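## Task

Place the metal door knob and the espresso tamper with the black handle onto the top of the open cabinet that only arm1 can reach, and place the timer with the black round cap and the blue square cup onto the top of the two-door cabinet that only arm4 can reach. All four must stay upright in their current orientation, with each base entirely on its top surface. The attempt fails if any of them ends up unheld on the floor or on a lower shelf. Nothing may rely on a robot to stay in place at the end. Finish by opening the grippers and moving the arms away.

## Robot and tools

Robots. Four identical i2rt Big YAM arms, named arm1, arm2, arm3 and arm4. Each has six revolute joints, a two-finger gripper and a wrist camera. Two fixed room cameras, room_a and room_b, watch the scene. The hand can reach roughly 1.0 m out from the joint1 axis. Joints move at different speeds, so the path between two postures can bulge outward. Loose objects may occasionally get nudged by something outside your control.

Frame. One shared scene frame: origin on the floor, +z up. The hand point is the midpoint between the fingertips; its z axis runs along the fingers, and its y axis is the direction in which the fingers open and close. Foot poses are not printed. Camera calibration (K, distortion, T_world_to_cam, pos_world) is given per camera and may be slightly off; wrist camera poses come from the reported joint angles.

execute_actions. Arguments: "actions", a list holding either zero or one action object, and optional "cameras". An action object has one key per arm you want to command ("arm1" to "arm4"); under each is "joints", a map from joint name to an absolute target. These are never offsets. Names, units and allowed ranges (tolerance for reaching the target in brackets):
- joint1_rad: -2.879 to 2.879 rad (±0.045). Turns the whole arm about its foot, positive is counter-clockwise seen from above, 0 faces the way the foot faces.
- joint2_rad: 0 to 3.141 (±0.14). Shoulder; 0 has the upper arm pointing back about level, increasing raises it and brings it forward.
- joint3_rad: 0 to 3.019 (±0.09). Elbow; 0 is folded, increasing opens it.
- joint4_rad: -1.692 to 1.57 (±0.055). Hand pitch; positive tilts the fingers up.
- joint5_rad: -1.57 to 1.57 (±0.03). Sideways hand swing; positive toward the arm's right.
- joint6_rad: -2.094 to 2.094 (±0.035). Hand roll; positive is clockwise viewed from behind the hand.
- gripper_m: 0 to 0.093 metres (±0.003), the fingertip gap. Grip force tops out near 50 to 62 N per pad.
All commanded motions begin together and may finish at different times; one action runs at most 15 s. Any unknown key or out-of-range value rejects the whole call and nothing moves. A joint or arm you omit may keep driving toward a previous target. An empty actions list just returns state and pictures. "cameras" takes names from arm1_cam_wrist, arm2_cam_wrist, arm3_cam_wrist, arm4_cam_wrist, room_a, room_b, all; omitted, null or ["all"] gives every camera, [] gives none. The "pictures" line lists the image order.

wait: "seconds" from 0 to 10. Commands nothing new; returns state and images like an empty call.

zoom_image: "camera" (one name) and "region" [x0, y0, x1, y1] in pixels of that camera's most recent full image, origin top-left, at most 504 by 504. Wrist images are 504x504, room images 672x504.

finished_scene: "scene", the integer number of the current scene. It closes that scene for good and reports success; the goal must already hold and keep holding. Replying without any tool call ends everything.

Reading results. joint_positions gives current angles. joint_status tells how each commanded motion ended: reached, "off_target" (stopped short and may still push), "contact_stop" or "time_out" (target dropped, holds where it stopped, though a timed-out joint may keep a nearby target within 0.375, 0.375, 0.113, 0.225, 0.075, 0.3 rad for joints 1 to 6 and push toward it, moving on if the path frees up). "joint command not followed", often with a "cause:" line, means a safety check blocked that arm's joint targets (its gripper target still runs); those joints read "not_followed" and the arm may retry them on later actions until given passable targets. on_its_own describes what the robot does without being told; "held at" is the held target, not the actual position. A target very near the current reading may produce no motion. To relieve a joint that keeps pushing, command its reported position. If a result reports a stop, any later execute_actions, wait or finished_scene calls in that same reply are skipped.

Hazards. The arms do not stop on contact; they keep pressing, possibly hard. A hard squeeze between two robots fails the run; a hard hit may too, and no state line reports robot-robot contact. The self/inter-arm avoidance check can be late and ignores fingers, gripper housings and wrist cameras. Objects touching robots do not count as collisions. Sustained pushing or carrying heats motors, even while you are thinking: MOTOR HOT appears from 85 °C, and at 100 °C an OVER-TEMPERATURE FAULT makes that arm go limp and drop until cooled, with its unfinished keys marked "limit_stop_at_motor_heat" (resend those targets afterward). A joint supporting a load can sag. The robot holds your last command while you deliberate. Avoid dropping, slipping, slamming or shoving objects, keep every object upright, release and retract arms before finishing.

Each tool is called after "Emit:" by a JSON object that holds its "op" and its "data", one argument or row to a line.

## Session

Emit:
{"op": "execute_actions", "data": {
  "actions": []
}}

Scene clock: 0.00 s.
arm1.joint_positions: joint1_rad=-0.662 joint2_rad=+0.258 joint3_rad=+1.348 joint4_rad=-1.438 joint5_rad=+0.275 joint6_rad=+0.707 gripper_m=+0.094
arm1.joint_status: not commanded
arm1.hand: x=-0.7634 y=-1.5265 z=+1.4512 quat_wxyz=(-0.149, +0.521, -0.626, -0.560) (m; scene frame)
arm2.joint_positions: joint1_rad=-0.171 joint2_rad=+0.435 joint3_rad=+1.647 joint4_rad=-1.179 joint5_rad=-0.155 joint6_rad=-0.512 gripper_m=+0.095
arm2.joint_status: not commanded
arm2.hand: x=-0.5939 y=-0.3597 z=+1.5414 quat_wxyz=(-0.357, +0.692, -0.008, -0.628) (m; scene frame)
arm3.joint_positions: joint1_rad=-0.597 joint2_rad=+0.447 joint3_rad=+1.528 joint4_rad=-1.306 joint5_rad=+0.011 joint6_rad=-0.506 gripper_m=+0.095
arm3.joint_status: not commanded
arm3.hand: x=+0.3904 y=+0.5253 z=+1.6089 quat_wxyz=(-0.472, +0.739, -0.264, -0.402) (m; scene frame)
arm4.joint_positions: joint1_rad=+0.464 joint2_rad=+0.303 joint3_rad=+1.486 joint4_rad=-1.253 joint5_rad=-0.268 joint6_rad=-0.259 gripper_m=+0.094
arm4.joint_status: not commanded
arm4.hand: x=+0.8825 y=+1.6564 z=+1.5721 quat_wxyz=(-0.681, +0.247, -0.685, -0.081) (m; scene frame)
pictures: arm1_cam_wrist, arm2_cam_wrist, arm3_cam_wrist, arm4_cam_wrist, room_a, room_b
camera_calibration (this result's frames):
arm1_cam_wrist: T_world_to_cam=[[0.825252, 0.165292, -0.540035, 1.66519], [-0.106929, -0.893187, -0.436787, -0.800175], [-0.55455, 0.418205, -0.71943, 1.38524], [0, 0, 0, 1]] pos_world=[-0.691582, -1.56926, 1.54634]
arm2_cam_wrist: T_world_to_cam=[[0.455113, 0.744892, 0.487861, -0.209815], [0.690518, 0.0506734, -0.721538, 1.53798], [-0.562189, 0.665258, -0.491299, 0.784783], [0, 0, 0, 1]] pos_world=[-0.525318, -0.443729, 1.59763]
arm3_cam_wrist: T_world_to_cam=[[0.758209, 0.416445, 0.50169, -1.32135], [0.650461, -0.536159, -0.537991, 0.897867], [0.0449416, 0.734239, -0.677402, 0.808089], [0, 0, 0, 1]] pos_world=[0.381518, 0.43834, 1.69335]
arm4_cam_wrist: T_world_to_cam=[[0.461632, -0.862729, 0.206385, 0.699227], [-0.485517, -0.440446, -0.755169, 2.35026], [0.742408, 0.248407, -0.622194, 0.0351534], [0, 0, 0, 1]] pos_world=[0.792209, 1.62968, 1.65241]
Images, in order (width x height): arm1_cam_wrist 504x504, arm2_cam_wrist 504x504, arm3_cam_wrist 504x504, arm4_cam_wrist 504x504, room_a 672x504, room_b 672x504.

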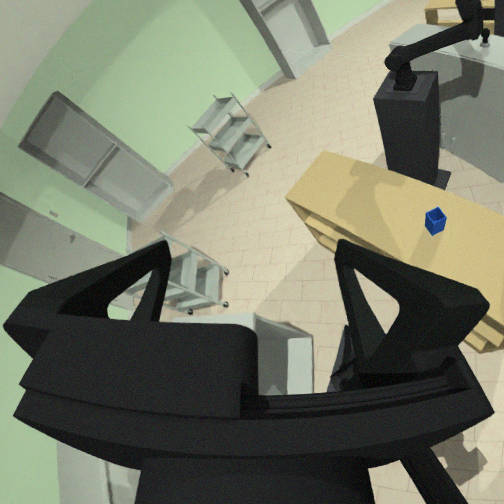

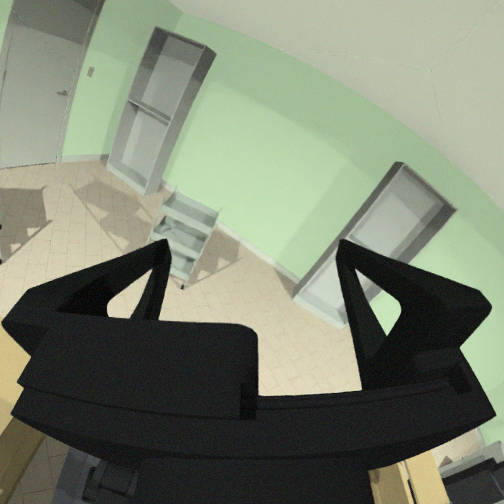

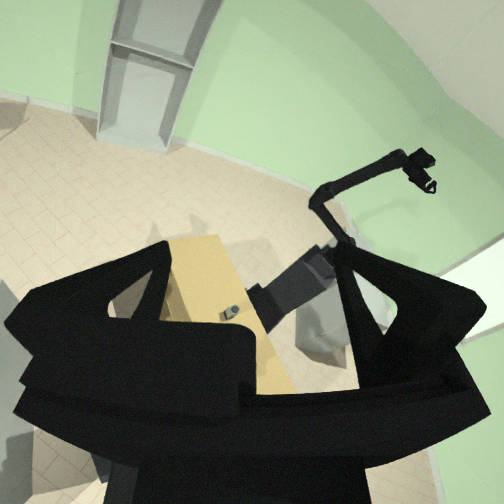

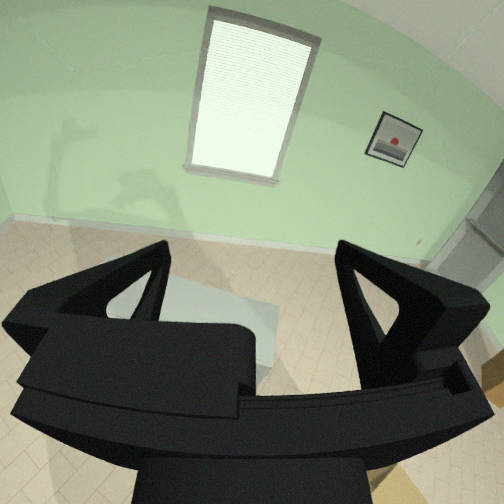

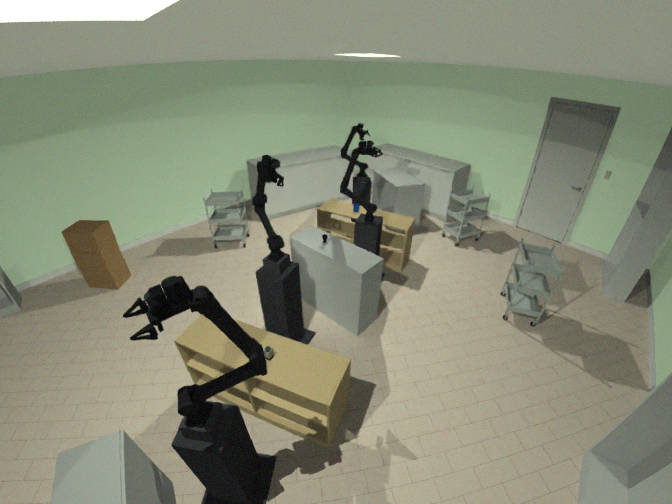

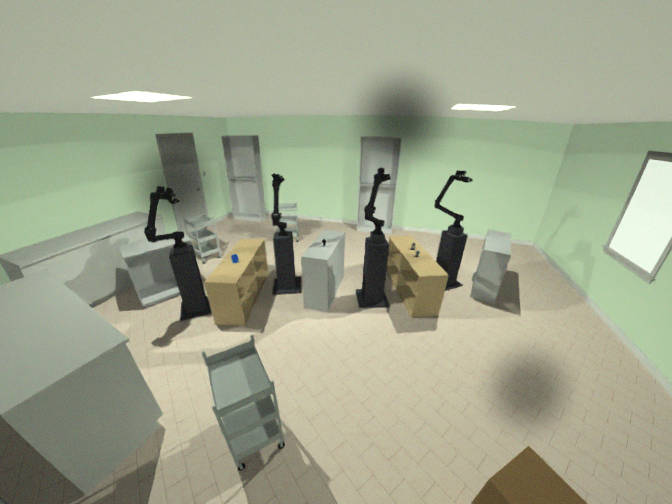

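Emit:
{"op": "execute_actions", "data": {
  "actions": [
    {"arm1":{"joints":{"joint1_rad":0.5,"joint2_rad":1.5,"joint3_rad":1.5,"joint4_rad":-1.1,"joint5_rad":0,"joint6_rad":0}},"arm2":{"joints":{"joint1_rad":2.0,"joint2_rad":1.7,"joint3_rad":1.4,"joint4_rad":-0.9,"joint5_rad":0,"joint6_rad":0}},"arm3":{"joints":{"joint1_rad":-1.5,"joint2_rad":1.7,"joint3_rad":1.3,"joint4_rad":-0.9,"joint5_rad":0,"joint6_rad":0}},"arm4":{"joints":{"joint1_rad":0.8,"joint2_rad":1.5,"joint3_rad":1.5,"joint4_rad":-1.1,"joint5_rad":0,"joint6_rad":0}}}
  ]
}}

Scene clock: 2.33 s.
arm1.joint_positions: joint1_rad=+0.507 joint2_rad=+1.502 joint3_rad=+1.496 joint4_rad=-1.110 joint5_rad=+0.000 joint6_rad=+0.009 gripper_m=+0.094
arm1.joint_status: all done
arm1.hand: x=-1.2763 y=-1.7890 z=+1.1952 quat_wxyz=(+0.038, +0.962, +0.152, -0.226) (m; scene frame)
arm2.joint_positions: joint1_rad=+2.007 joint2_rad=+1.716 joint3_rad=+1.398 joint4_rad=-0.904 joint5_rad=+0.000 joint6_rad=-0.017 gripper_m=+0.095
arm2.joint_status: all done
arm2.hand: x=-0.5654 y=-0.9842 z=+0.9707 quat_wxyz=(+0.113, +0.716, +0.676, -0.134) (m; scene frame)
arm3.joint_positions: joint1_rad=-1.507 joint2_rad=+1.708 joint3_rad=+1.285 joint4_rad=-0.907 joint5_rad=+0.000 joint6_rad=-0.008 gripper_m=+0.095
arm3.joint_status: all done
arm3.hand: x=+0.7229 y=+0.8740 z=+1.0759 quat_wxyz=(-0.110, +0.497, -0.859, -0.054) (m; scene frame)
arm4.joint_positions: joint1_rad=+0.788 joint2_rad=+1.518 joint3_rad=+1.468 joint4_rad=-1.111 joint5_rad=-0.004 joint6_rad=-0.011 gripper_m=+0.094
arm4.joint_status: all done
arm4.hand: x=+1.3053 y=+1.8779 z=+1.1984 quat_wxyz=(-0.199, +0.256, -0.944, -0.060) (m; scene frame)
pictures: arm1_cam_wrist, arm2_cam_wrist, arm3_cam_wrist, arm4_cam_wrist, room_a, room_b
camera_calibration (this result's frames):
arm1_cam_wrist: T_world_to_cam=[[-0.308146, 0.951319, 0.0062448, 1.30033], [0.939908, 0.303422, 0.156552, 1.56631], [0.147036, 0.0541106, -0.98765, 1.59112], [0, 0, 0, 1]] pos_world=[-1.30545, -1.79838, 1.31814]
arm2_cam_wrist: T_world_to_cam=[[-0.998269, 0.0561449, 0.0175276, -0.522219], [0.0588143, 0.955826, 0.287987, 0.691874], [-0.000584285, 0.288519, -0.957474, 1.33515], [0, 0, 0, 1]] pos_world=[-0.561227, -1.01721, 1.08828]
arm3_cam_wrist: T_world_to_cam=[[0.874518, -0.484517, 0.0214641, -0.231207], [-0.456547, -0.807487, 0.373536, 0.63845], [-0.163653, -0.336464, -0.927367, 1.5316], [0, 0, 0, 1]] pos_world=[0.744329, 0.918845, 1.18684]
arm4_cam_wrist: T_world_to_cam=[[0.496441, -0.867498, -0.0315254, 1.02091], [-0.846293, -0.491751, 0.204863, 1.78757], [-0.193221, -0.0750226, -0.978283, 1.68905], [0, 0, 0, 1]] pos_world=[1.33235, 1.89139, 1.31835]
Images, in order (width x height): arm1_cam_wrist 504x504, arm2_cam_wrist 504x504, arm3_cam_wrist 504x504, arm4_cam_wrist 504x504, room_a 672x504, room_b 672x504.

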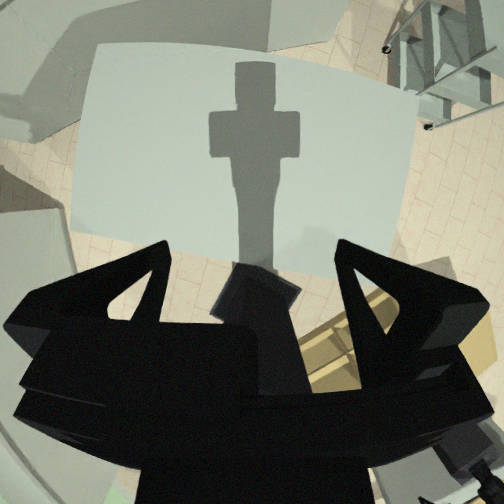

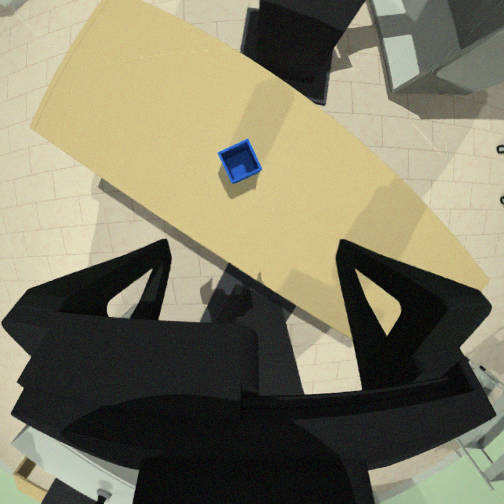

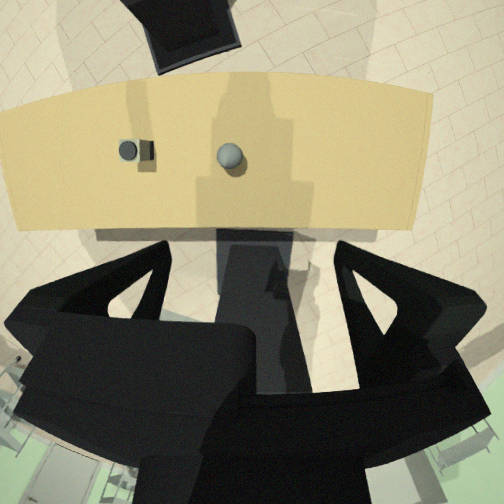

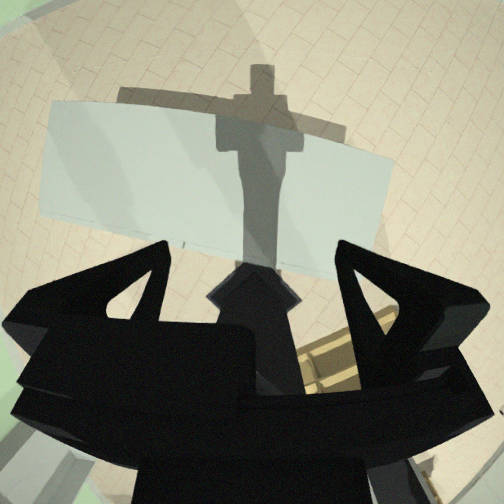

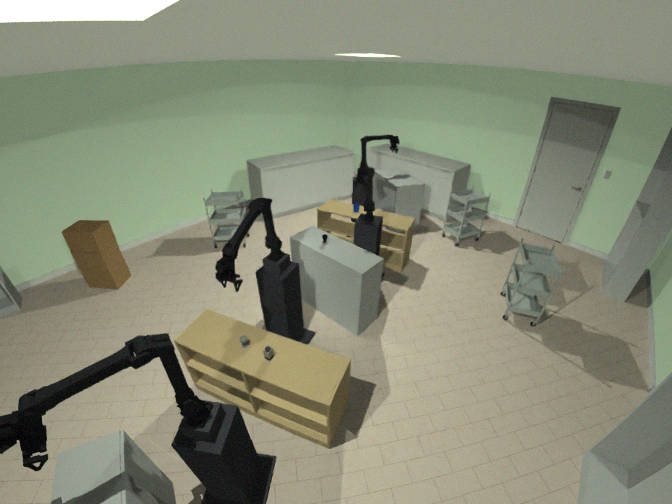

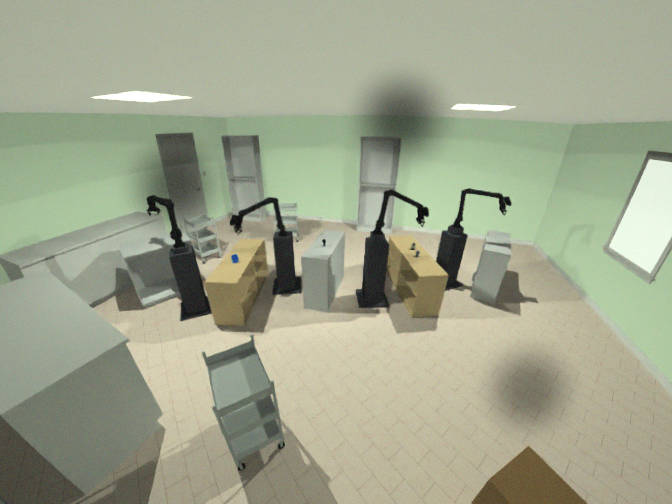

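Emit:
{"op": "execute_actions", "data": {
  "actions": [
    {"arm2":{"joints":{"joint1_rad":2.04,"joint2_rad":2.22,"joint3_rad":1.81,"joint4_rad":-1.11,"joint6_rad":-0.42}},"arm3":{"joints":{"joint1_rad":-1.435,"joint2_rad":2.36,"joint3_rad":1.565,"joint4_rad":-0.73}},"arm4":{"joints":{"joint1_rad":-1.77,"joint2_rad":0.9,"joint3_rad":1.3,"joint4_rad":-1.3}}}
  ],
  "cameras": ["arm2_cam_wrist","arm3_cam_wrist","arm4_cam_wrist"]
}}

Scene clock: 4.97 s.
arm1.joint_positions: joint1_rad=+0.507 joint2_rad=+1.502 joint3_rad=+1.496 joint4_rad=-1.110 joint5_rad=+0.000 joint6_rad=+0.009 gripper_m=+0.094
arm1.joint_status: not commanded
arm1.hand: x=-1.2763 y=-1.7890 z=+1.1952 quat_wxyz=(+0.038, +0.962, +0.152, -0.226) (m; scene frame)
arm2.joint_positions: joint1_rad=+2.035 joint2_rad=+2.243 joint3_rad=+1.761 joint4_rad=-1.105 joint5_rad=+0.000 joint6_rad=-0.404 gripper_m=+0.095
arm2.joint_status: all done
arm2.hand: x=-0.5544 y=-1.0407 z=+0.7878 quat_wxyz=(-0.009, +0.571, +0.821, +0.001) (m; scene frame)
arm3.joint_positions: joint1_rad=-1.428 joint2_rad=+2.372 joint3_rad=+1.537 joint4_rad=-0.730 joint5_rad=+0.000 joint6_rad=-0.007 gripper_m=+0.095
arm3.joint_status: all done
arm3.hand: x=+0.7119 y=+0.9391 z=+0.7911 quat_wxyz=(-0.008, +0.533, -0.846, +0.004) (m; scene frame)
arm4.joint_positions: joint1_rad=-1.761 joint2_rad=+0.910 joint3_rad=+1.277 joint4_rad=-1.289 joint5_rad=-0.001 joint6_rad=-0.009 gripper_m=+0.094
arm4.joint_status: all done
arm4.hand: x=+0.6739 y=+1.2913 z=+1.3337 quat_wxyz=(-0.162, -0.804, -0.506, +0.267) (m; scene frame)
pictures: arm2_cam_wrist, arm3_cam_wrist, arm4_cam_wrist
camera_calibration (this result's frames):
arm2_cam_wrist: T_world_to_cam=[[-0.936371, -0.35098, 0.00480399, -0.884153], [-0.274341, 0.740307, 0.613744, 0.13228], [-0.218968, 0.573374, -0.78949, 1.2194], [0, 0, 0, 1]] pos_world=[-0.524595, -1.10742, 0.885767]
arm3_cam_wrist: T_world_to_cam=[[0.909904, -0.414534, 0.0153699, -0.270011], [-0.345762, -0.737437, 0.580203, 0.484304], [-0.229179, -0.533243, -0.814327, 1.42965], [0, 0, 0, 1]] pos_world=[0.740785, 1.00757, 0.887363]
arm4_cam_wrist: T_world_to_cam=[[-0.896793, 0.442279, -0.0123242, 0.0517168], [0.442402, 0.896759, -0.0102238, -1.43748], [0.00653011, -0.0146209, -0.999872, 1.47159], [0, 0, 0, 1]] pos_world=[0.672716, 1.28772, 1.45734]
Images, in order (width x height): arm2_cam_wrist 504x504, arm3_cam_wrist 504x504, arm4_cam_wrist 504x504.

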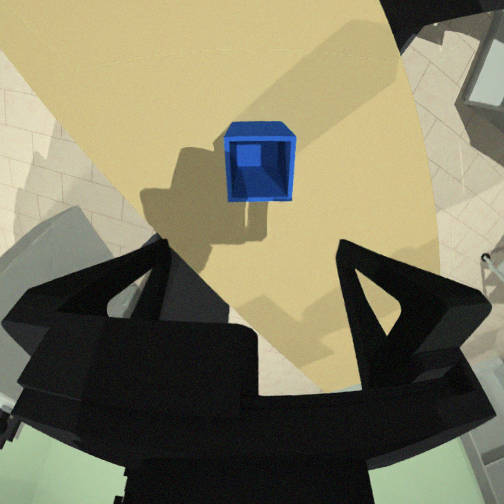

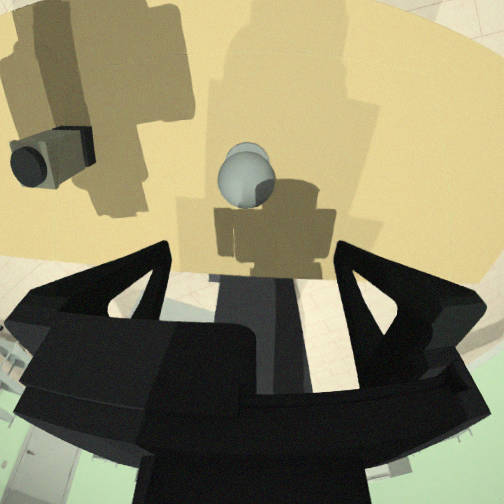

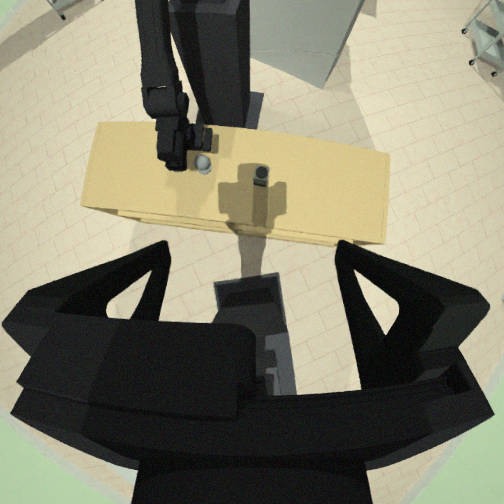

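Emit:
{"op": "execute_actions", "data": {
  "actions": [
    {"arm2":{"joints":{"joint2_rad":2.44,"joint3_rad":1.835,"joint4_rad":-0.9}},"arm3":{"joints":{"joint1_rad":-1.418,"joint2_rad":2.652,"joint3_rad":1.725,"joint4_rad":-0.59}}}
  ],
  "cameras": ["arm2_cam_wrist","arm3_cam_wrist"]
}}

Scene clock: 6.60 s.
arm1.joint_positions: joint1_rad=+0.507 joint2_rad=+1.502 joint3_rad=+1.496 joint4_rad=-1.110 joint5_rad=+0.000 joint6_rad=+0.009 gripper_m=+0.094
arm1.joint_status: not commanded
arm1.hand: x=-1.2763 y=-1.7890 z=+1.1952 quat_wxyz=(+0.038, +0.962, +0.152, -0.226) (m; scene frame)
arm2.joint_positions: joint1_rad=+2.035 joint2_rad=+2.463 joint3_rad=+1.814 joint4_rad=-0.909 joint5_rad=+0.000 joint6_rad=-0.404 gripper_m=+0.095
arm2.joint_status: all done
arm2.hand: x=-0.5572 y=-1.0625 z=+0.6651 quat_wxyz=(-0.001, +0.571, +0.821, -0.011) (m; scene frame)
arm3.joint_positions: joint1_rad=-1.427 joint2_rad=+2.671 joint3_rad=+1.705 joint4_rad=-0.591 joint5_rad=+0.000 joint6_rad=-0.007 gripper_m=+0.095
arm3.joint_status: all done
arm3.hand: x=+0.7187 y=+0.9497 z=+0.6565 quat_wxyz=(-0.012, +0.533, -0.846, +0.002) (m; scene frame)
arm4.joint_positions: joint1_rad=-1.761 joint2_rad=+0.910 joint3_rad=+1.277 joint4_rad=-1.289 joint5_rad=-0.001 joint6_rad=-0.009 gripper_m=+0.094
arm4.joint_status: not commanded
arm4.hand: x=+0.6739 y=+1.2913 z=+1.3337 quat_wxyz=(-0.162, -0.804, -0.506, +0.267) (m; scene frame)
pictures: arm2_cam_wrist, arm3_cam_wrist
camera_calibration (this result's frames):
arm2_cam_wrist: T_world_to_cam=[[-0.93621, -0.351069, 0.0161407, -0.901434], [-0.27381, 0.757432, 0.592727, 0.255441], [-0.220314, 0.550498, -0.805242, 1.11983], [0, 0, 0, 1]] pos_world=[-0.527277, -1.12641, 0.764874]
arm3_cam_wrist: T_world_to_cam=[[0.910376, -0.413487, 0.0155972, -0.271203], [-0.346935, -0.74222, 0.573364, 0.582379], [-0.225502, -0.527388, -0.819153, 1.32213], [0, 0, 0, 1]] pos_world=[0.747086, 1.01739, 0.753338]
Images, in order (width x height): arm2_cam_wrist 504x504, arm3_cam_wrist 504x504.

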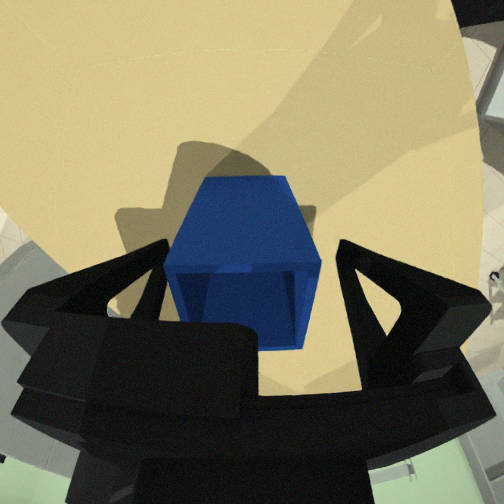

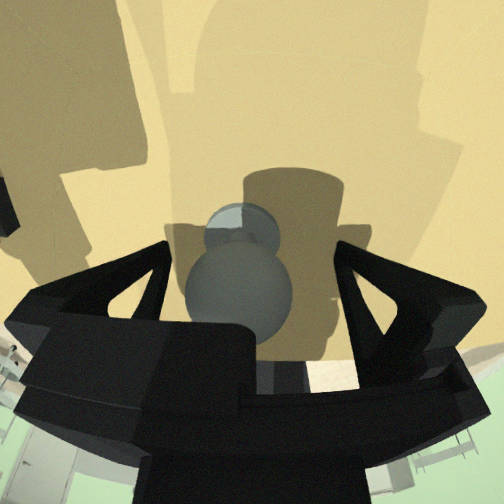

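Emit:
{"op": "execute_actions", "data": {
  "actions": [
    {"arm2":{"joints":{"joint1_rad":2.05,"gripper_m":0.03}},"arm3":{"joints":{"joint1_rad":-1.41,"joint2_rad":2.685,"joint4_rad":-0.615}}}
  ],
  "cameras": ["arm2_cam_wrist","arm3_cam_wrist"]
}}

Emit:
{"op": "execute_actions", "data": {
  "actions": [
    {"arm3":{"joints":{"gripper_m":0.03}}}
  ],
  "cameras": []
}}

Emit:
{"op": "execute_actions", "data": {
  "actions": [
    {"arm2":{"joints":{"joint2_rad":1.85,"joint4_rad":-1.5}},"arm3":{"joints":{"joint2_rad":2.0,"joint4_rad":-1.27}}}
  ],
  "cameras": ["arm2_cam_wrist","arm3_cam_wrist"]
}}

Scene clock: 7.47 s.
arm1.joint_positions: joint1_rad=+0.507 joint2_rad=+1.502 joint3_rad=+1.496 joint4_rad=-1.110 joint5_rad=+0.000 joint6_rad=+0.009 gripper_m=+0.094
arm1.joint_status: not commanded
arm1.hand: x=-1.2763 y=-1.7890 z=+1.1952 quat_wxyz=(+0.038, +0.962, +0.152, -0.226) (m; scene frame)
arm2.joint_positions: joint1_rad=+2.039 joint2_rad=+2.463 joint3_rad=+1.814 joint4_rad=-0.909 joint5_rad=+0.000 joint6_rad=-0.405 gripper_m=+0.053
arm2.joint_status: gripper_m off_target (ended at +0.053, target +0.030); the others done
arm2.hand: x=-0.5542 y=-1.0627 z=+0.6651 quat_wxyz=(-0.001, +0.569, +0.822, -0.011) (m; scene frame)
arm3.joint_positions: joint1_rad=-1.416 joint2_rad=+2.671 joint3_rad=+1.705 joint4_rad=-0.606 joint5_rad=+0.000 joint6_rad=-0.007 gripper_m=+0.095
arm3.joint_status: all done
arm3.hand: x=+0.7109 y=+0.9489 z=+0.6561 quat_wxyz=(-0.005, +0.538, -0.843, +0.006) (m; scene frame)
arm4.joint_positions: joint1_rad=-1.761 joint2_rad=+0.910 joint3_rad=+1.277 joint4_rad=-1.289 joint5_rad=-0.001 joint6_rad=-0.009 gripper_m=+0.094
arm4.joint_status: not commanded
arm4.hand: x=+0.6739 y=+1.2913 z=+1.3337 quat_wxyz=(-0.162, -0.804, -0.506, +0.267) (m; scene frame)
pictures: arm2_cam_wrist, arm3_cam_wrist
camera_calibration (this result's frames):
arm2_cam_wrist: T_world_to_cam=[[-0.934316, -0.356058, 0.0166434, -0.903313], [-0.277596, 0.756128, 0.59263, 0.25304], [-0.223595, 0.549084, -0.805303, 1.1173], [0, 0, 0, 1]] pos_world=[-0.523915, -1.12645, 0.764837]
arm3_cam_wrist: T_world_to_cam=[[0.914897, -0.403401, 0.0152055, -0.276916], [-0.334897, -0.737425, 0.586557, 0.557594], [-0.225404, -0.541731, -0.809765, 1.32708], [0, 0, 0, 1]] pos_world=[0.739216, 1.0184, 0.751773]
Images, in order (width x height): arm2_cam_wrist 504x504, arm3_cam_wrist 504x504.

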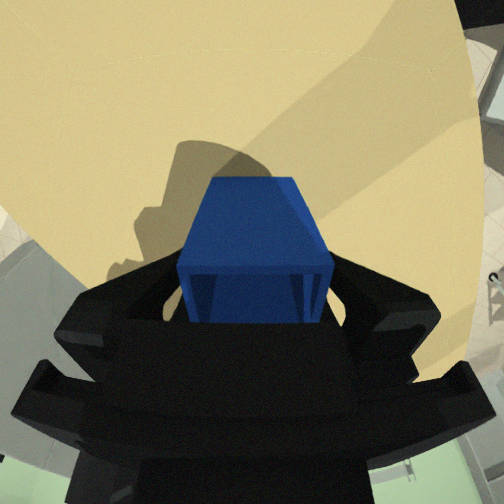

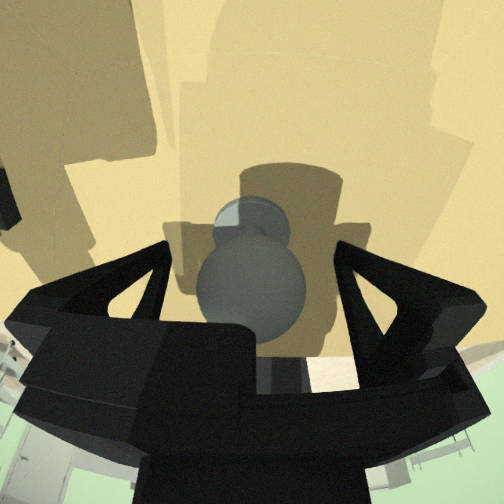

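Scene clock: 8.10 s.
arm1.joint_positions: joint1_rad=+0.507 joint2_rad=+1.502 joint3_rad=+1.496 joint4_rad=-1.110 joint5_rad=+0.000 joint6_rad=+0.009 gripper_m=+0.094
arm1.joint_status: not commanded
arm1.hand: x=-1.2763 y=-1.7890 z=+1.1952 quat_wxyz=(+0.038, +0.962, +0.152, -0.226) (m; scene frame)
arm2.joint_positions: joint1_rad=+2.039 joint2_rad=+2.463 joint3_rad=+1.814 joint4_rad=-0.909 joint5_rad=+0.000 joint6_rad=-0.405 gripper_m=+0.053
arm2.joint_status: not commanded
arm2.hand: x=-0.5542 y=-1.0627 z=+0.6651 quat_wxyz=(-0.001, +0.569, +0.822, -0.011) (m; scene frame)
arm3.joint_positions: joint1_rad=-1.416 joint2_rad=+2.671 joint3_rad=+1.705 joint4_rad=-0.607 joint5_rad=+0.000 joint6_rad=-0.007 gripper_m=+0.053
arm3.joint_status: gripper_m off_target (ended at +0.053, target +0.030)
arm3.hand: x=+0.7108 y=+0.9488 z=+0.6561 quat_wxyz=(-0.004, +0.538, -0.843, +0.006) (m; scene frame)
arm4.joint_positions: joint1_rad=-1.761 joint2_rad=+0.910 joint3_rad=+1.277 joint4_rad=-1.289 joint5_rad=-0.001 joint6_rad=-0.009 gripper_m=+0.094
arm4.joint_status: not commanded
arm4.hand: x=+0.6739 y=+1.2913 z=+1.3337 quat_wxyz=(-0.162, -0.804, -0.506, +0.267) (m; scene frame)
pictures: none
No camera images: the call's "cameras" was empty. Leave "cameras" out to get every camera's image.

Scene clock: 9.90 s.
arm1.joint_positions: joint1_rad=+0.507 joint2_rad=+1.502 joint3_rad=+1.496 joint4_rad=-1.110 joint5_rad=+0.000 joint6_rad=+0.009 gripper_m=+0.094
arm1.joint_status: not commanded
arm1.hand: x=-1.2763 y=-1.7890 z=+1.1952 quat_wxyz=(+0.038, +0.962, +0.152, -0.226) (m; scene frame)
arm2.joint_positions: joint1_rad=+2.039 joint2_rad=+1.862 joint3_rad=+1.820 joint4_rad=-1.493 joint5_rad=+0.000 joint6_rad=-0.405 gripper_m=+0.053
arm2.joint_status: all done
arm2.hand: x=-0.5452 y=-0.9805 z=+1.0382 quat_wxyz=(+0.005, +0.569, +0.822, -0.021) (m; scene frame)
arm3.joint_positions: joint1_rad=-1.416 joint2_rad=+2.017 joint3_rad=+1.707 joint4_rad=-1.263 joint5_rad=+0.000 joint6_rad=-0.007 gripper_m=+0.053
arm3.joint_status: all done
arm3.hand: x=+0.7058 y=+0.9534 z=+1.0551 quat_wxyz=(-0.005, +0.538, -0.843, +0.006) (m; scene frame)
arm4.joint_positions: joint1_rad=-1.761 joint2_rad=+0.910 joint3_rad=+1.277 joint4_rad=-1.289 joint5_rad=-0.001 joint6_rad=-0.009 gripper_m=+0.094
arm4.joint_status: not commanded
arm4.hand: x=+0.6739 y=+1.2913 z=+1.3337 quat_wxyz=(-0.162, -0.804, -0.506, +0.267) (m; scene frame)
pictures: arm2_cam_wrist, arm3_cam_wrist
camera_calibration (this result's frames):
arm2_cam_wrist: T_world_to_cam=[[-0.934176, -0.355884, 0.0257272, -0.880966], [-0.277259, 0.76939, 0.57547, 0.00324579], [-0.224595, 0.530458, -0.817418, 1.36844], [0, 0, 0, 1]] pos_world=[-0.514732, -1.04192, 1.13939]
arm3_cam_wrist: T_world_to_cam=[[0.914749, -0.403751, 0.0148339, -0.275754], [-0.335068, -0.7376, 0.586238, 0.325742], [-0.225753, -0.541231, -0.810003, 1.65147], [0, 0, 0, 1]] pos_world=[0.734216, 1.02276, 1.15083]
Images, in order (width x height): arm2_cam_wrist 504x504, arm3_cam_wrist 504x504.

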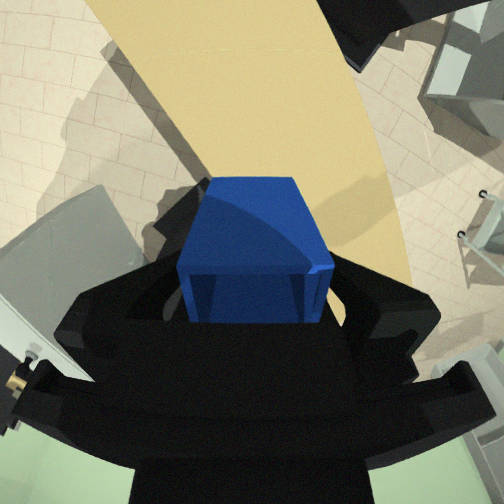

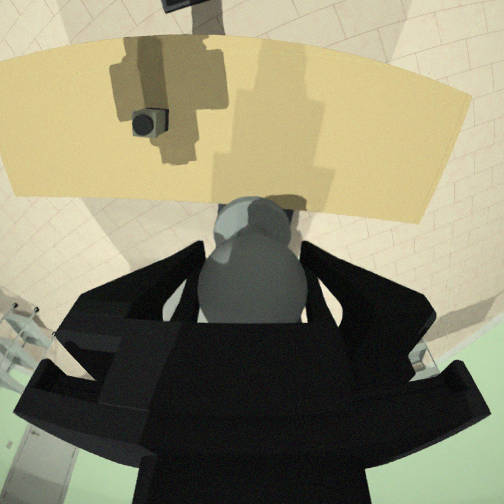

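Emit:
{"op": "execute_actions", "data": {
  "actions": [
    {"arm2":{"joints":{"joint1_rad":-1.62,"joint6_rad":0}},"arm3":{"joints":{"joint1_rad":1.65}},"arm4":{"joints":{"joint3_rad":1.68,"joint4_rad":-0.9}}}
  ],
  "cameras": ["arm2_cam_wrist","arm3_cam_wrist","room_a","room_b"]
}}

Scene clock: 13.00 s.
arm1.joint_positions: joint1_rad=+0.507 joint2_rad=+1.502 joint3_rad=+1.496 joint4_rad=-1.110 joint5_rad=+0.000 joint6_rad=+0.009 gripper_m=+0.094
arm1.joint_status: not commanded
arm1.hand: x=-1.2763 y=-1.7890 z=+1.1952 quat_wxyz=(+0.038, +0.962, +0.152, -0.226) (m; scene frame)
arm2.joint_positions: joint1_rad=-1.629 joint2_rad=+1.862 joint3_rad=+1.820 joint4_rad=-1.493 joint5_rad=+0.001 joint6_rad=-0.014 gripper_m=+0.053
arm2.joint_status: all done
arm2.hand: x=-0.2016 y=+0.0974 z=+1.0289 quat_wxyz=(-0.009, +0.485, -0.874, -0.010) (m; scene frame)
arm3.joint_positions: joint1_rad=+1.654 joint2_rad=+2.017 joint3_rad=+1.707 joint4_rad=-1.263 joint5_rad=-0.002 joint6_rad=-0.006 gripper_m=+0.053
arm3.joint_status: all done
arm3.hand: x=+0.1451 y=-0.1289 z=+1.0502 quat_wxyz=(+0.006, +0.862, +0.507, +0.007) (m; scene frame)
arm4.joint_positions: joint1_rad=-1.761 joint2_rad=+0.902 joint3_rad=+1.655 joint4_rad=-0.919 joint5_rad=-0.001 joint6_rad=-0.009 gripper_m=+0.094
arm4.joint_status: all done
arm4.hand: x=+0.6676 y=+1.2753 z=+1.6119 quat_wxyz=(-0.334, -0.649, -0.409, +0.547) (m; scene frame)
pictures: arm2_cam_wrist, arm3_cam_wrist, room_a, room_b
camera_calibration (this result's frames):
arm2_cam_wrist: T_world_to_cam=[[0.850765, -0.525402, -0.0123366, 0.239351], [-0.421505, -0.696173, 0.581099, -0.617543], [-0.313899, -0.489179, -0.813739, 0.943703], [0, 0, 0, 1]] pos_world=[-0.167701, 0.157478, 1.12973]
arm3_cam_wrist: T_world_to_cam=[[-0.882974, 0.469054, -0.0185943, 0.20876], [0.368304, 0.716789, 0.592086, -0.578292], [0.291049, 0.515949, -0.80566, 0.991787], [0, 0, 0, 1]] pos_world=[0.108659, -0.195117, 1.14532]
Images, in order (width x height): arm2_cam_wrist 504x504, arm3_cam_wrist 504x504, room_a 672x504, room_b 672x504.

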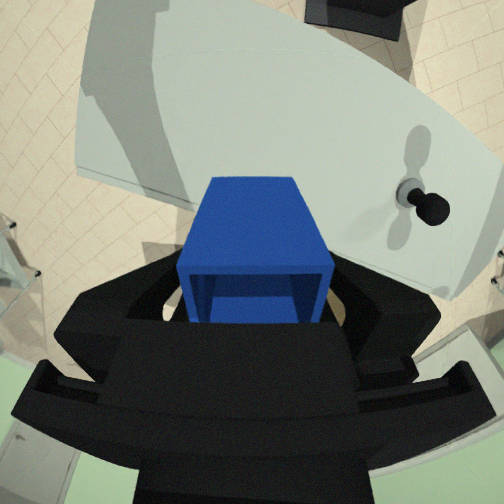

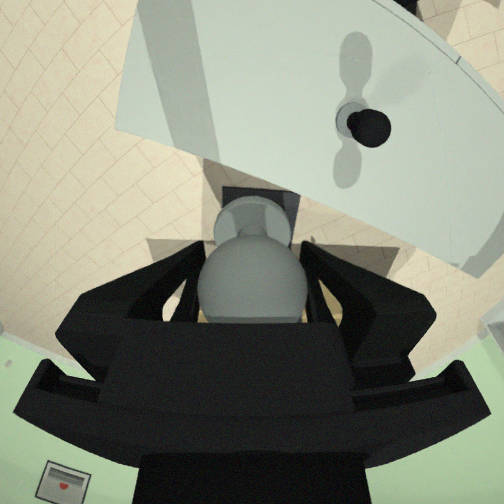

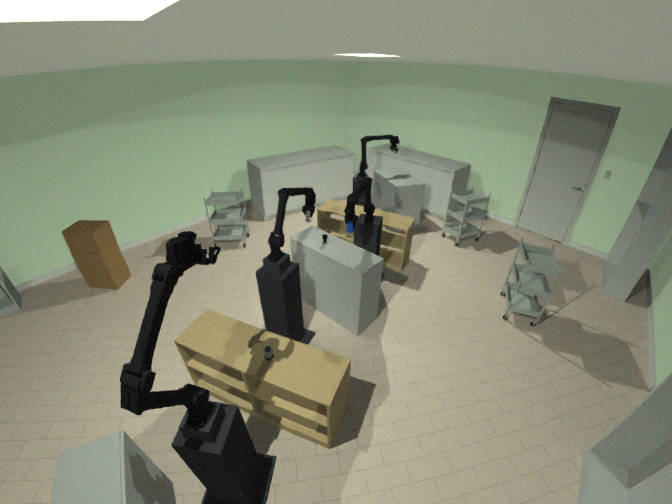

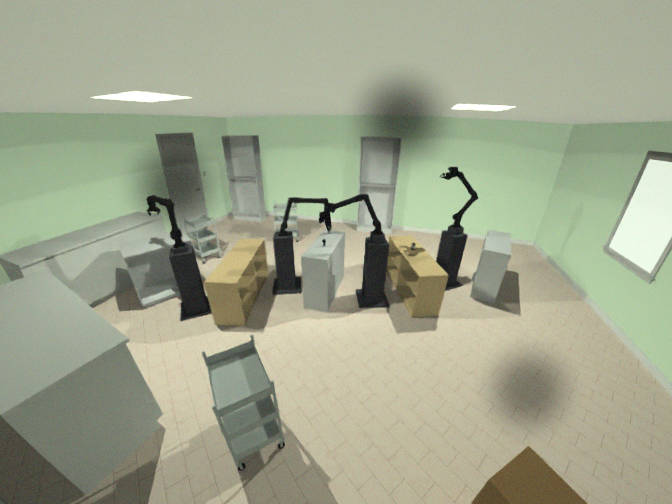

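Emit:
{"op": "execute_actions", "data": {
  "actions": [
    {"arm2":{"joints":{"joint2_rad":2.15,"joint4_rad":-1.19}},"arm3":{"joints":{"joint1_rad":1.69,"joint2_rad":2.42,"joint3_rad":1.92,"joint4_rad":-1.01}},"arm4":{"joints":{"joint1_rad":-1.79,"joint2_rad":2.29,"joint3_rad":1.65,"joint4_rad":-0.89}}}
  ],
  "cameras": ["arm2_cam_wrist","arm3_cam_wrist","arm4_cam_wrist"]
}}

Scene clock: 15.13 s.
arm1.joint_positions: joint1_rad=+0.507 joint2_rad=+1.502 joint3_rad=+1.496 joint4_rad=-1.110 joint5_rad=+0.000 joint6_rad=+0.009 gripper_m=+0.094
arm1.joint_status: not commanded
arm1.hand: x=-1.2763 y=-1.7890 z=+1.1952 quat_wxyz=(+0.038, +0.962, +0.152, -0.226) (m; scene frame)
arm2.joint_positions: joint1_rad=-1.629 joint2_rad=+2.171 joint3_rad=+1.816 joint4_rad=-1.199 joint5_rad=+0.001 joint6_rad=-0.014 gripper_m=+0.053
arm2.joint_status: all done
arm2.hand: x=-0.1677 y=+0.1540 z=+0.8416 quat_wxyz=(+0.000, +0.486, -0.874, -0.005) (m; scene frame)
arm3.joint_positions: joint1_rad=+1.691 joint2_rad=+2.444 joint3_rad=+1.884 joint4_rad=-1.016 joint5_rad=-0.001 joint6_rad=-0.006 gripper_m=+0.053
arm3.joint_status: all done
arm3.hand: x=+0.1367 y=-0.2007 z=+0.8426 quat_wxyz=(+0.005, +0.853, +0.523, +0.008) (m; scene frame)
arm4.joint_positions: joint1_rad=-1.777 joint2_rad=+2.314 joint3_rad=+1.618 joint4_rad=-0.896 joint5_rad=-0.001 joint6_rad=-0.009 gripper_m=+0.094
arm4.joint_status: all done
arm4.hand: x=+0.5471 y=+1.0636 z=+0.7906 quat_wxyz=(+0.011, -0.851, -0.525, -0.014) (m; scene frame)
pictures: arm2_cam_wrist, arm3_cam_wrist, arm4_cam_wrist
camera_calibration (this result's frames):
arm2_cam_wrist: T_world_to_cam=[[0.850941, -0.525117, -0.01231, 0.23791], [-0.415103, -0.686655, 0.59682, -0.468664], [-0.321853, -0.502749, -0.802281, 0.820761], [0, 0, 0, 1]] pos_world=[-0.132827, 0.215757, 0.941117]
arm3_cam_wrist: T_world_to_cam=[[-0.899566, 0.436412, -0.0180625, 0.226437], [0.341314, 0.728143, 0.594401, -0.396763], [0.272556, 0.528538, -0.803966, 0.867721], [0, 0, 0, 1]] pos_world=[0.102613, -0.268543, 0.937544]
arm4_cam_wrist: T_world_to_cam=[[-0.884479, 0.466493, -0.00898301, -0.00310243], [0.36368, 0.701349, 0.613063, -1.42462], [0.29229, 0.538975, -0.789983, 0.0149598], [0, 0, 0, 1]] pos_world=[0.51099, 0.992543, 0.885175]
Images, in order (width x height): arm2_cam_wrist 504x504, arm3_cam_wrist 504x504, arm4_cam_wrist 504x504.

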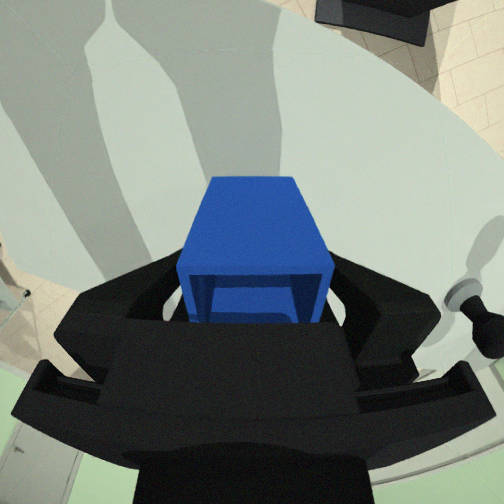

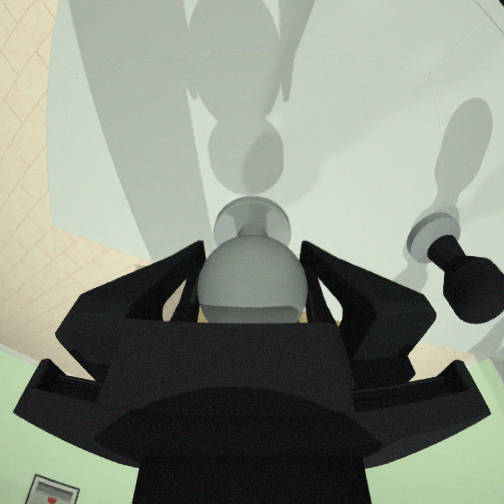

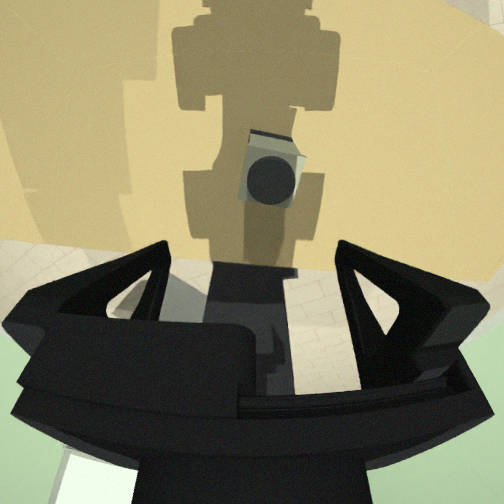

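Emit:
{"op": "execute_actions", "data": {
  "actions": [
    {"arm2":{"joints":{"joint2_rad":2.21,"joint4_rad":-1.14}},"arm3":{"joints":{"joint2_rad":2.49,"joint4_rad":-0.95}},"arm4":{"joints":{"joint1_rad":-1.815,"joint2_rad":2.575,"joint3_rad":1.725,"joint4_rad":-0.67,"joint6_rad":0.21}}}
  ],
  "cameras": ["arm2_cam_wrist","arm3_cam_wrist","arm4_cam_wrist"]
}}

Scene clock: 16.47 s.
arm1.joint_positions: joint1_rad=+0.507 joint2_rad=+1.502 joint3_rad=+1.496 joint4_rad=-1.110 joint5_rad=+0.000 joint6_rad=+0.009 gripper_m=+0.094
arm1.joint_status: not commanded
arm1.hand: x=-1.2763 y=-1.7890 z=+1.1952 quat_wxyz=(+0.038, +0.962, +0.152, -0.226) (m; scene frame)
arm2.joint_positions: joint1_rad=-1.629 joint2_rad=+2.206 joint3_rad=+1.816 joint4_rad=-1.150 joint5_rad=+0.001 joint6_rad=-0.014 gripper_m=+0.053
arm2.joint_status: all done
arm2.hand: x=-0.1637 y=+0.1607 z=+0.8197 quat_wxyz=(-0.007, +0.486, -0.874, -0.008) (m; scene frame)
arm3.joint_positions: joint1_rad=+1.691 joint2_rad=+2.493 joint3_rad=+1.885 joint4_rad=-0.957 joint5_rad=-0.001 joint6_rad=-0.006 gripper_m=+0.053
arm3.joint_status: all done
arm3.hand: x=+0.1365 y=-0.2022 z=+0.8109 quat_wxyz=(+0.008, +0.853, +0.523, +0.004) (m; scene frame)
arm4.joint_positions: joint1_rad=-1.810 joint2_rad=+2.581 joint3_rad=+1.711 joint4_rad=-0.680 joint5_rad=-0.001 joint6_rad=+0.198 gripper_m=+0.094
arm4.joint_status: all done
arm4.hand: x=+0.5226 y=+1.0622 z=+0.6548 quat_wxyz=(+0.000, -0.908, -0.419, +0.005) (m; scene frame)
pictures: arm2_cam_wrist, arm3_cam_wrist, arm4_cam_wrist
camera_calibration (this result's frames):
arm2_cam_wrist: T_world_to_cam=[[0.850958, -0.525095, -0.012049, 0.237509], [-0.419834, -0.693802, 0.585131, -0.439352], [-0.315609, -0.492864, -0.810849, 0.814328], [0, 0, 0, 1]] pos_world=[-0.129556, 0.221244, 0.920237]
arm3_cam_wrist: T_world_to_cam=[[-0.899579, 0.436395, -0.0177945, 0.226113], [0.34433, 0.733684, 0.585786, -0.369086], [0.268689, 0.520833, -0.810271, 0.847119], [0, 0, 0, 1]] pos_world=[0.102883, -0.26909, 0.906625]
arm4_cam_wrist: T_world_to_cam=[[-0.748696, 0.66282, -0.0111238, -0.303409], [0.536277, 0.615451, 0.577604, -1.30724], [0.389694, 0.426485, -0.816241, 0.00140681], [0, 0, 0, 1]] pos_world=[0.473334, 1.00505, 0.752842]
Images, in order (width x height): arm2_cam_wrist 504x504, arm3_cam_wrist 504x504, arm4_cam_wrist 504x504.

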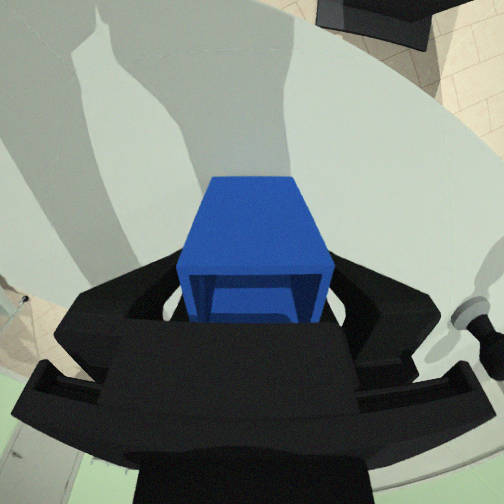

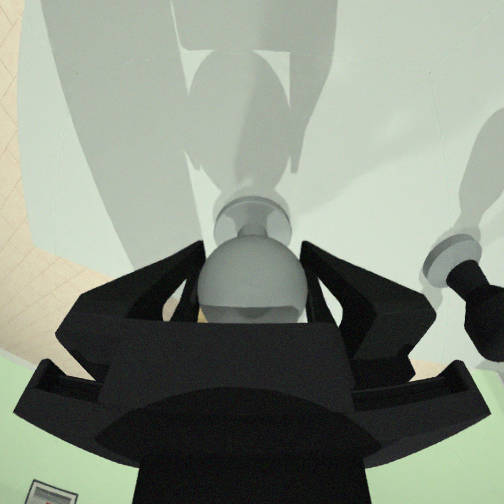

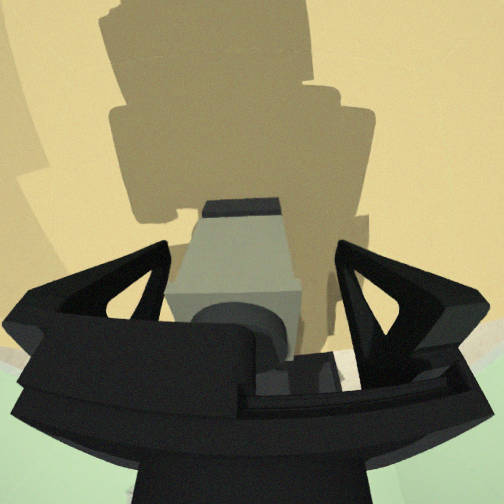

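Emit:
{"op": "execute_actions", "data": {
  "actions": [
    {"arm2":{"joints":{"joint2_rad":2.24}},"arm3":{"joints":{"joint2_rad":2.525}},"arm4":{"joints":{"joint1_rad":-1.785,"joint4_rad":-0.705,"joint6_rad":0.16}}}
  ],
  "cameras": ["arm2_cam_wrist","arm4_cam_wrist"]
}}

Scene clock: 17.37 s.
arm1.joint_positions: joint1_rad=+0.507 joint2_rad=+1.502 joint3_rad=+1.496 joint4_rad=-1.110 joint5_rad=+0.000 joint6_rad=+0.009 gripper_m=+0.094
arm1.joint_status: not commanded
arm1.hand: x=-1.2763 y=-1.7890 z=+1.1952 quat_wxyz=(+0.038, +0.962, +0.152, -0.226) (m; scene frame)
arm2.joint_positions: joint1_rad=-1.629 joint2_rad=+2.212 joint3_rad=+1.816 joint4_rad=-1.148 joint5_rad=+0.002 joint6_rad=-0.014 gripper_m=+0.053
arm2.joint_status: all done
arm2.hand: x=-0.1641 y=+0.1605 z=+0.8158 quat_wxyz=(-0.005, +0.486, -0.874, -0.007) (m; scene frame)
arm3.joint_positions: joint1_rad=+1.691 joint2_rad=+2.495 joint3_rad=+1.885 joint4_rad=-0.957 joint5_rad=-0.001 joint6_rad=-0.006 gripper_m=+0.053
arm3.joint_status: all done
arm3.hand: x=+0.1367 y=-0.2018 z=+0.8099 quat_wxyz=(+0.007, +0.853, +0.523, +0.004) (m; scene frame)
arm4.joint_positions: joint1_rad=-1.795 joint2_rad=+2.581 joint3_rad=+1.711 joint4_rad=-0.693 joint5_rad=-0.001 joint6_rad=+0.172 gripper_m=+0.094
arm4.joint_status: all done
arm4.hand: x=+0.5322 y=+1.0606 z=+0.6548 quat_wxyz=(+0.003, -0.899, -0.438, -0.001) (m; scene frame)
pictures: arm2_cam_wrist, arm4_cam_wrist
camera_calibration (this result's frames):
arm2_cam_wrist: T_world_to_cam=[[0.850954, -0.525109, -0.0117602, 0.237463], [-0.418538, -0.69144, 0.588843, -0.440634], [-0.317338, -0.496156, -0.808162, 0.808962], [0, 0, 0, 1]] pos_world=[-0.129777, 0.221393, 0.916028]
arm4_cam_wrist: T_world_to_cam=[[-0.77501, 0.63189, -0.00860273, -0.250075], [0.507138, 0.630009, 0.588132, -1.31817], [0.377055, 0.451446, -0.808719, -0.0263499], [0, 0, 0, 1]] pos_world=[0.48462, 1.00038, 0.751799]
Images, in order (width x height): arm2_cam_wrist 504x504, arm4_cam_wrist 504x504.

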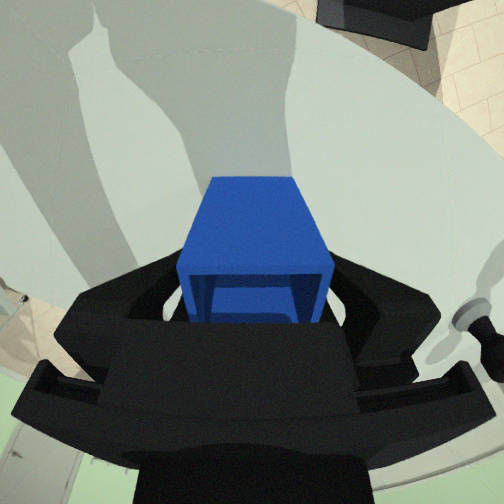

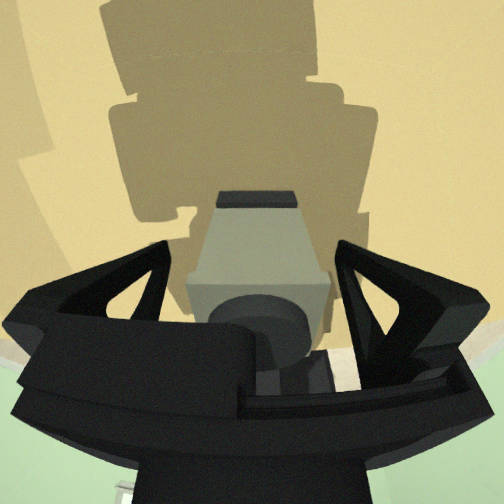

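Emit:
{"op": "execute_actions", "data": {
  "actions": [
    {"arm2":{"joints":{"joint2_rad":2.205,"gripper_m":0.093}},"arm3":{"joints":{"joint2_rad":2.49,"gripper_m":0.093}},"arm4":{"joints":{"gripper_m":0.03}}}
  ],
  "cameras": []
}}

Emit:
{"op": "execute_actions", "data": {
  "actions": [
    {"arm2":{"joints":{"joint2_rad":1.3,"joint4_rad":-1.65}},"arm3":{"joints":{"joint2_rad":1.6,"joint4_rad":-1.65}},"arm4":{"joints":{"joint2_rad":2.0,"joint4_rad":-1.27}}}
  ],
  "cameras": ["room_a"]
}}

Scene clock: 18.57 s.
arm1.joint_positions: joint1_rad=+0.507 joint2_rad=+1.502 joint3_rad=+1.496 joint4_rad=-1.110 joint5_rad=+0.000 joint6_rad=+0.009 gripper_m=+0.094
arm1.joint_status: not commanded
arm1.hand: x=-1.2763 y=-1.7890 z=+1.1952 quat_wxyz=(+0.038, +0.962, +0.152, -0.226) (m; scene frame)
arm2.joint_positions: joint1_rad=-1.629 joint2_rad=+2.212 joint3_rad=+1.816 joint4_rad=-1.148 joint5_rad=+0.002 joint6_rad=-0.014 gripper_m=+0.093
arm2.joint_status: all done
arm2.hand: x=-0.1640 y=+0.1605 z=+0.8158 quat_wxyz=(-0.005, +0.486, -0.874, -0.007) (m; scene frame)
arm3.joint_positions: joint1_rad=+1.691 joint2_rad=+2.495 joint3_rad=+1.885 joint4_rad=-0.957 joint5_rad=-0.001 joint6_rad=-0.006 gripper_m=+0.093
arm3.joint_status: all done
arm3.hand: x=+0.1367 y=-0.2018 z=+0.8099 quat_wxyz=(+0.007, +0.853, +0.523, +0.004) (m; scene frame)
arm4.joint_positions: joint1_rad=-1.795 joint2_rad=+2.581 joint3_rad=+1.711 joint4_rad=-0.694 joint5_rad=-0.001 joint6_rad=+0.171 gripper_m=+0.044
arm4.joint_status: gripper_m off_target (ended at +0.044, target +0.030)
arm4.hand: x=+0.5321 y=+1.0608 z=+0.6548 quat_wxyz=(+0.004, -0.899, -0.438, -0.001) (m; scene frame)
pictures: none
No camera images: the call's "cameras" was empty. Leave "cameras" out to get every camera's image.

Scene clock: 20.37 s.
arm1.joint_positions: joint1_rad=+0.507 joint2_rad=+1.502 joint3_rad=+1.496 joint4_rad=-1.110 joint5_rad=+0.000 joint6_rad=+0.009 gripper_m=+0.094
arm1.joint_status: not commanded
arm1.hand: x=-1.2763 y=-1.7890 z=+1.1952 quat_wxyz=(+0.038, +0.962, +0.152, -0.226) (m; scene frame)
arm2.joint_positions: joint1_rad=-1.629 joint2_rad=+1.305 joint3_rad=+1.827 joint4_rad=-1.646 joint5_rad=+0.002 joint6_rad=-0.014 gripper_m=+0.093
arm2.joint_status: all done
arm2.hand: x=-0.2847 y=-0.0366 z=+1.3008 quat_wxyz=(-0.189, +0.473, -0.854, -0.106) (m; scene frame)
arm3.joint_positions: joint1_rad=+1.691 joint2_rad=+1.607 joint3_rad=+1.908 joint4_rad=-1.644 joint5_rad=-0.001 joint6_rad=-0.006 gripper_m=+0.093
arm3.joint_status: all done
arm3.hand: x=+0.1994 y=-0.0617 z=+1.3510 quat_wxyz=(+0.065, +0.848, +0.519, -0.091) (m; scene frame)
arm4.joint_positions: joint1_rad=-1.795 joint2_rad=+2.028 joint3_rad=+1.702 joint4_rad=-1.259 joint5_rad=-0.001 joint6_rad=+0.171 gripper_m=+0.044
arm4.joint_status: all done
arm4.hand: x=+0.5406 y=+1.0725 z=+0.9906 quat_wxyz=(+0.010, -0.899, -0.438, -0.010) (m; scene frame)
pictures: room_a
Images, in order (width x height): room_a 672x504.

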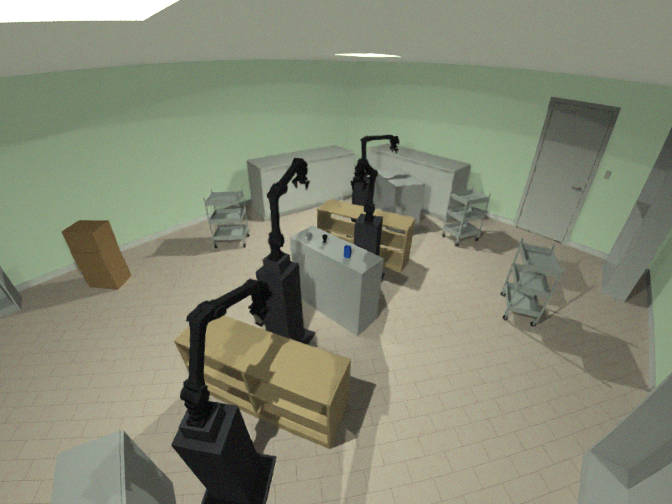

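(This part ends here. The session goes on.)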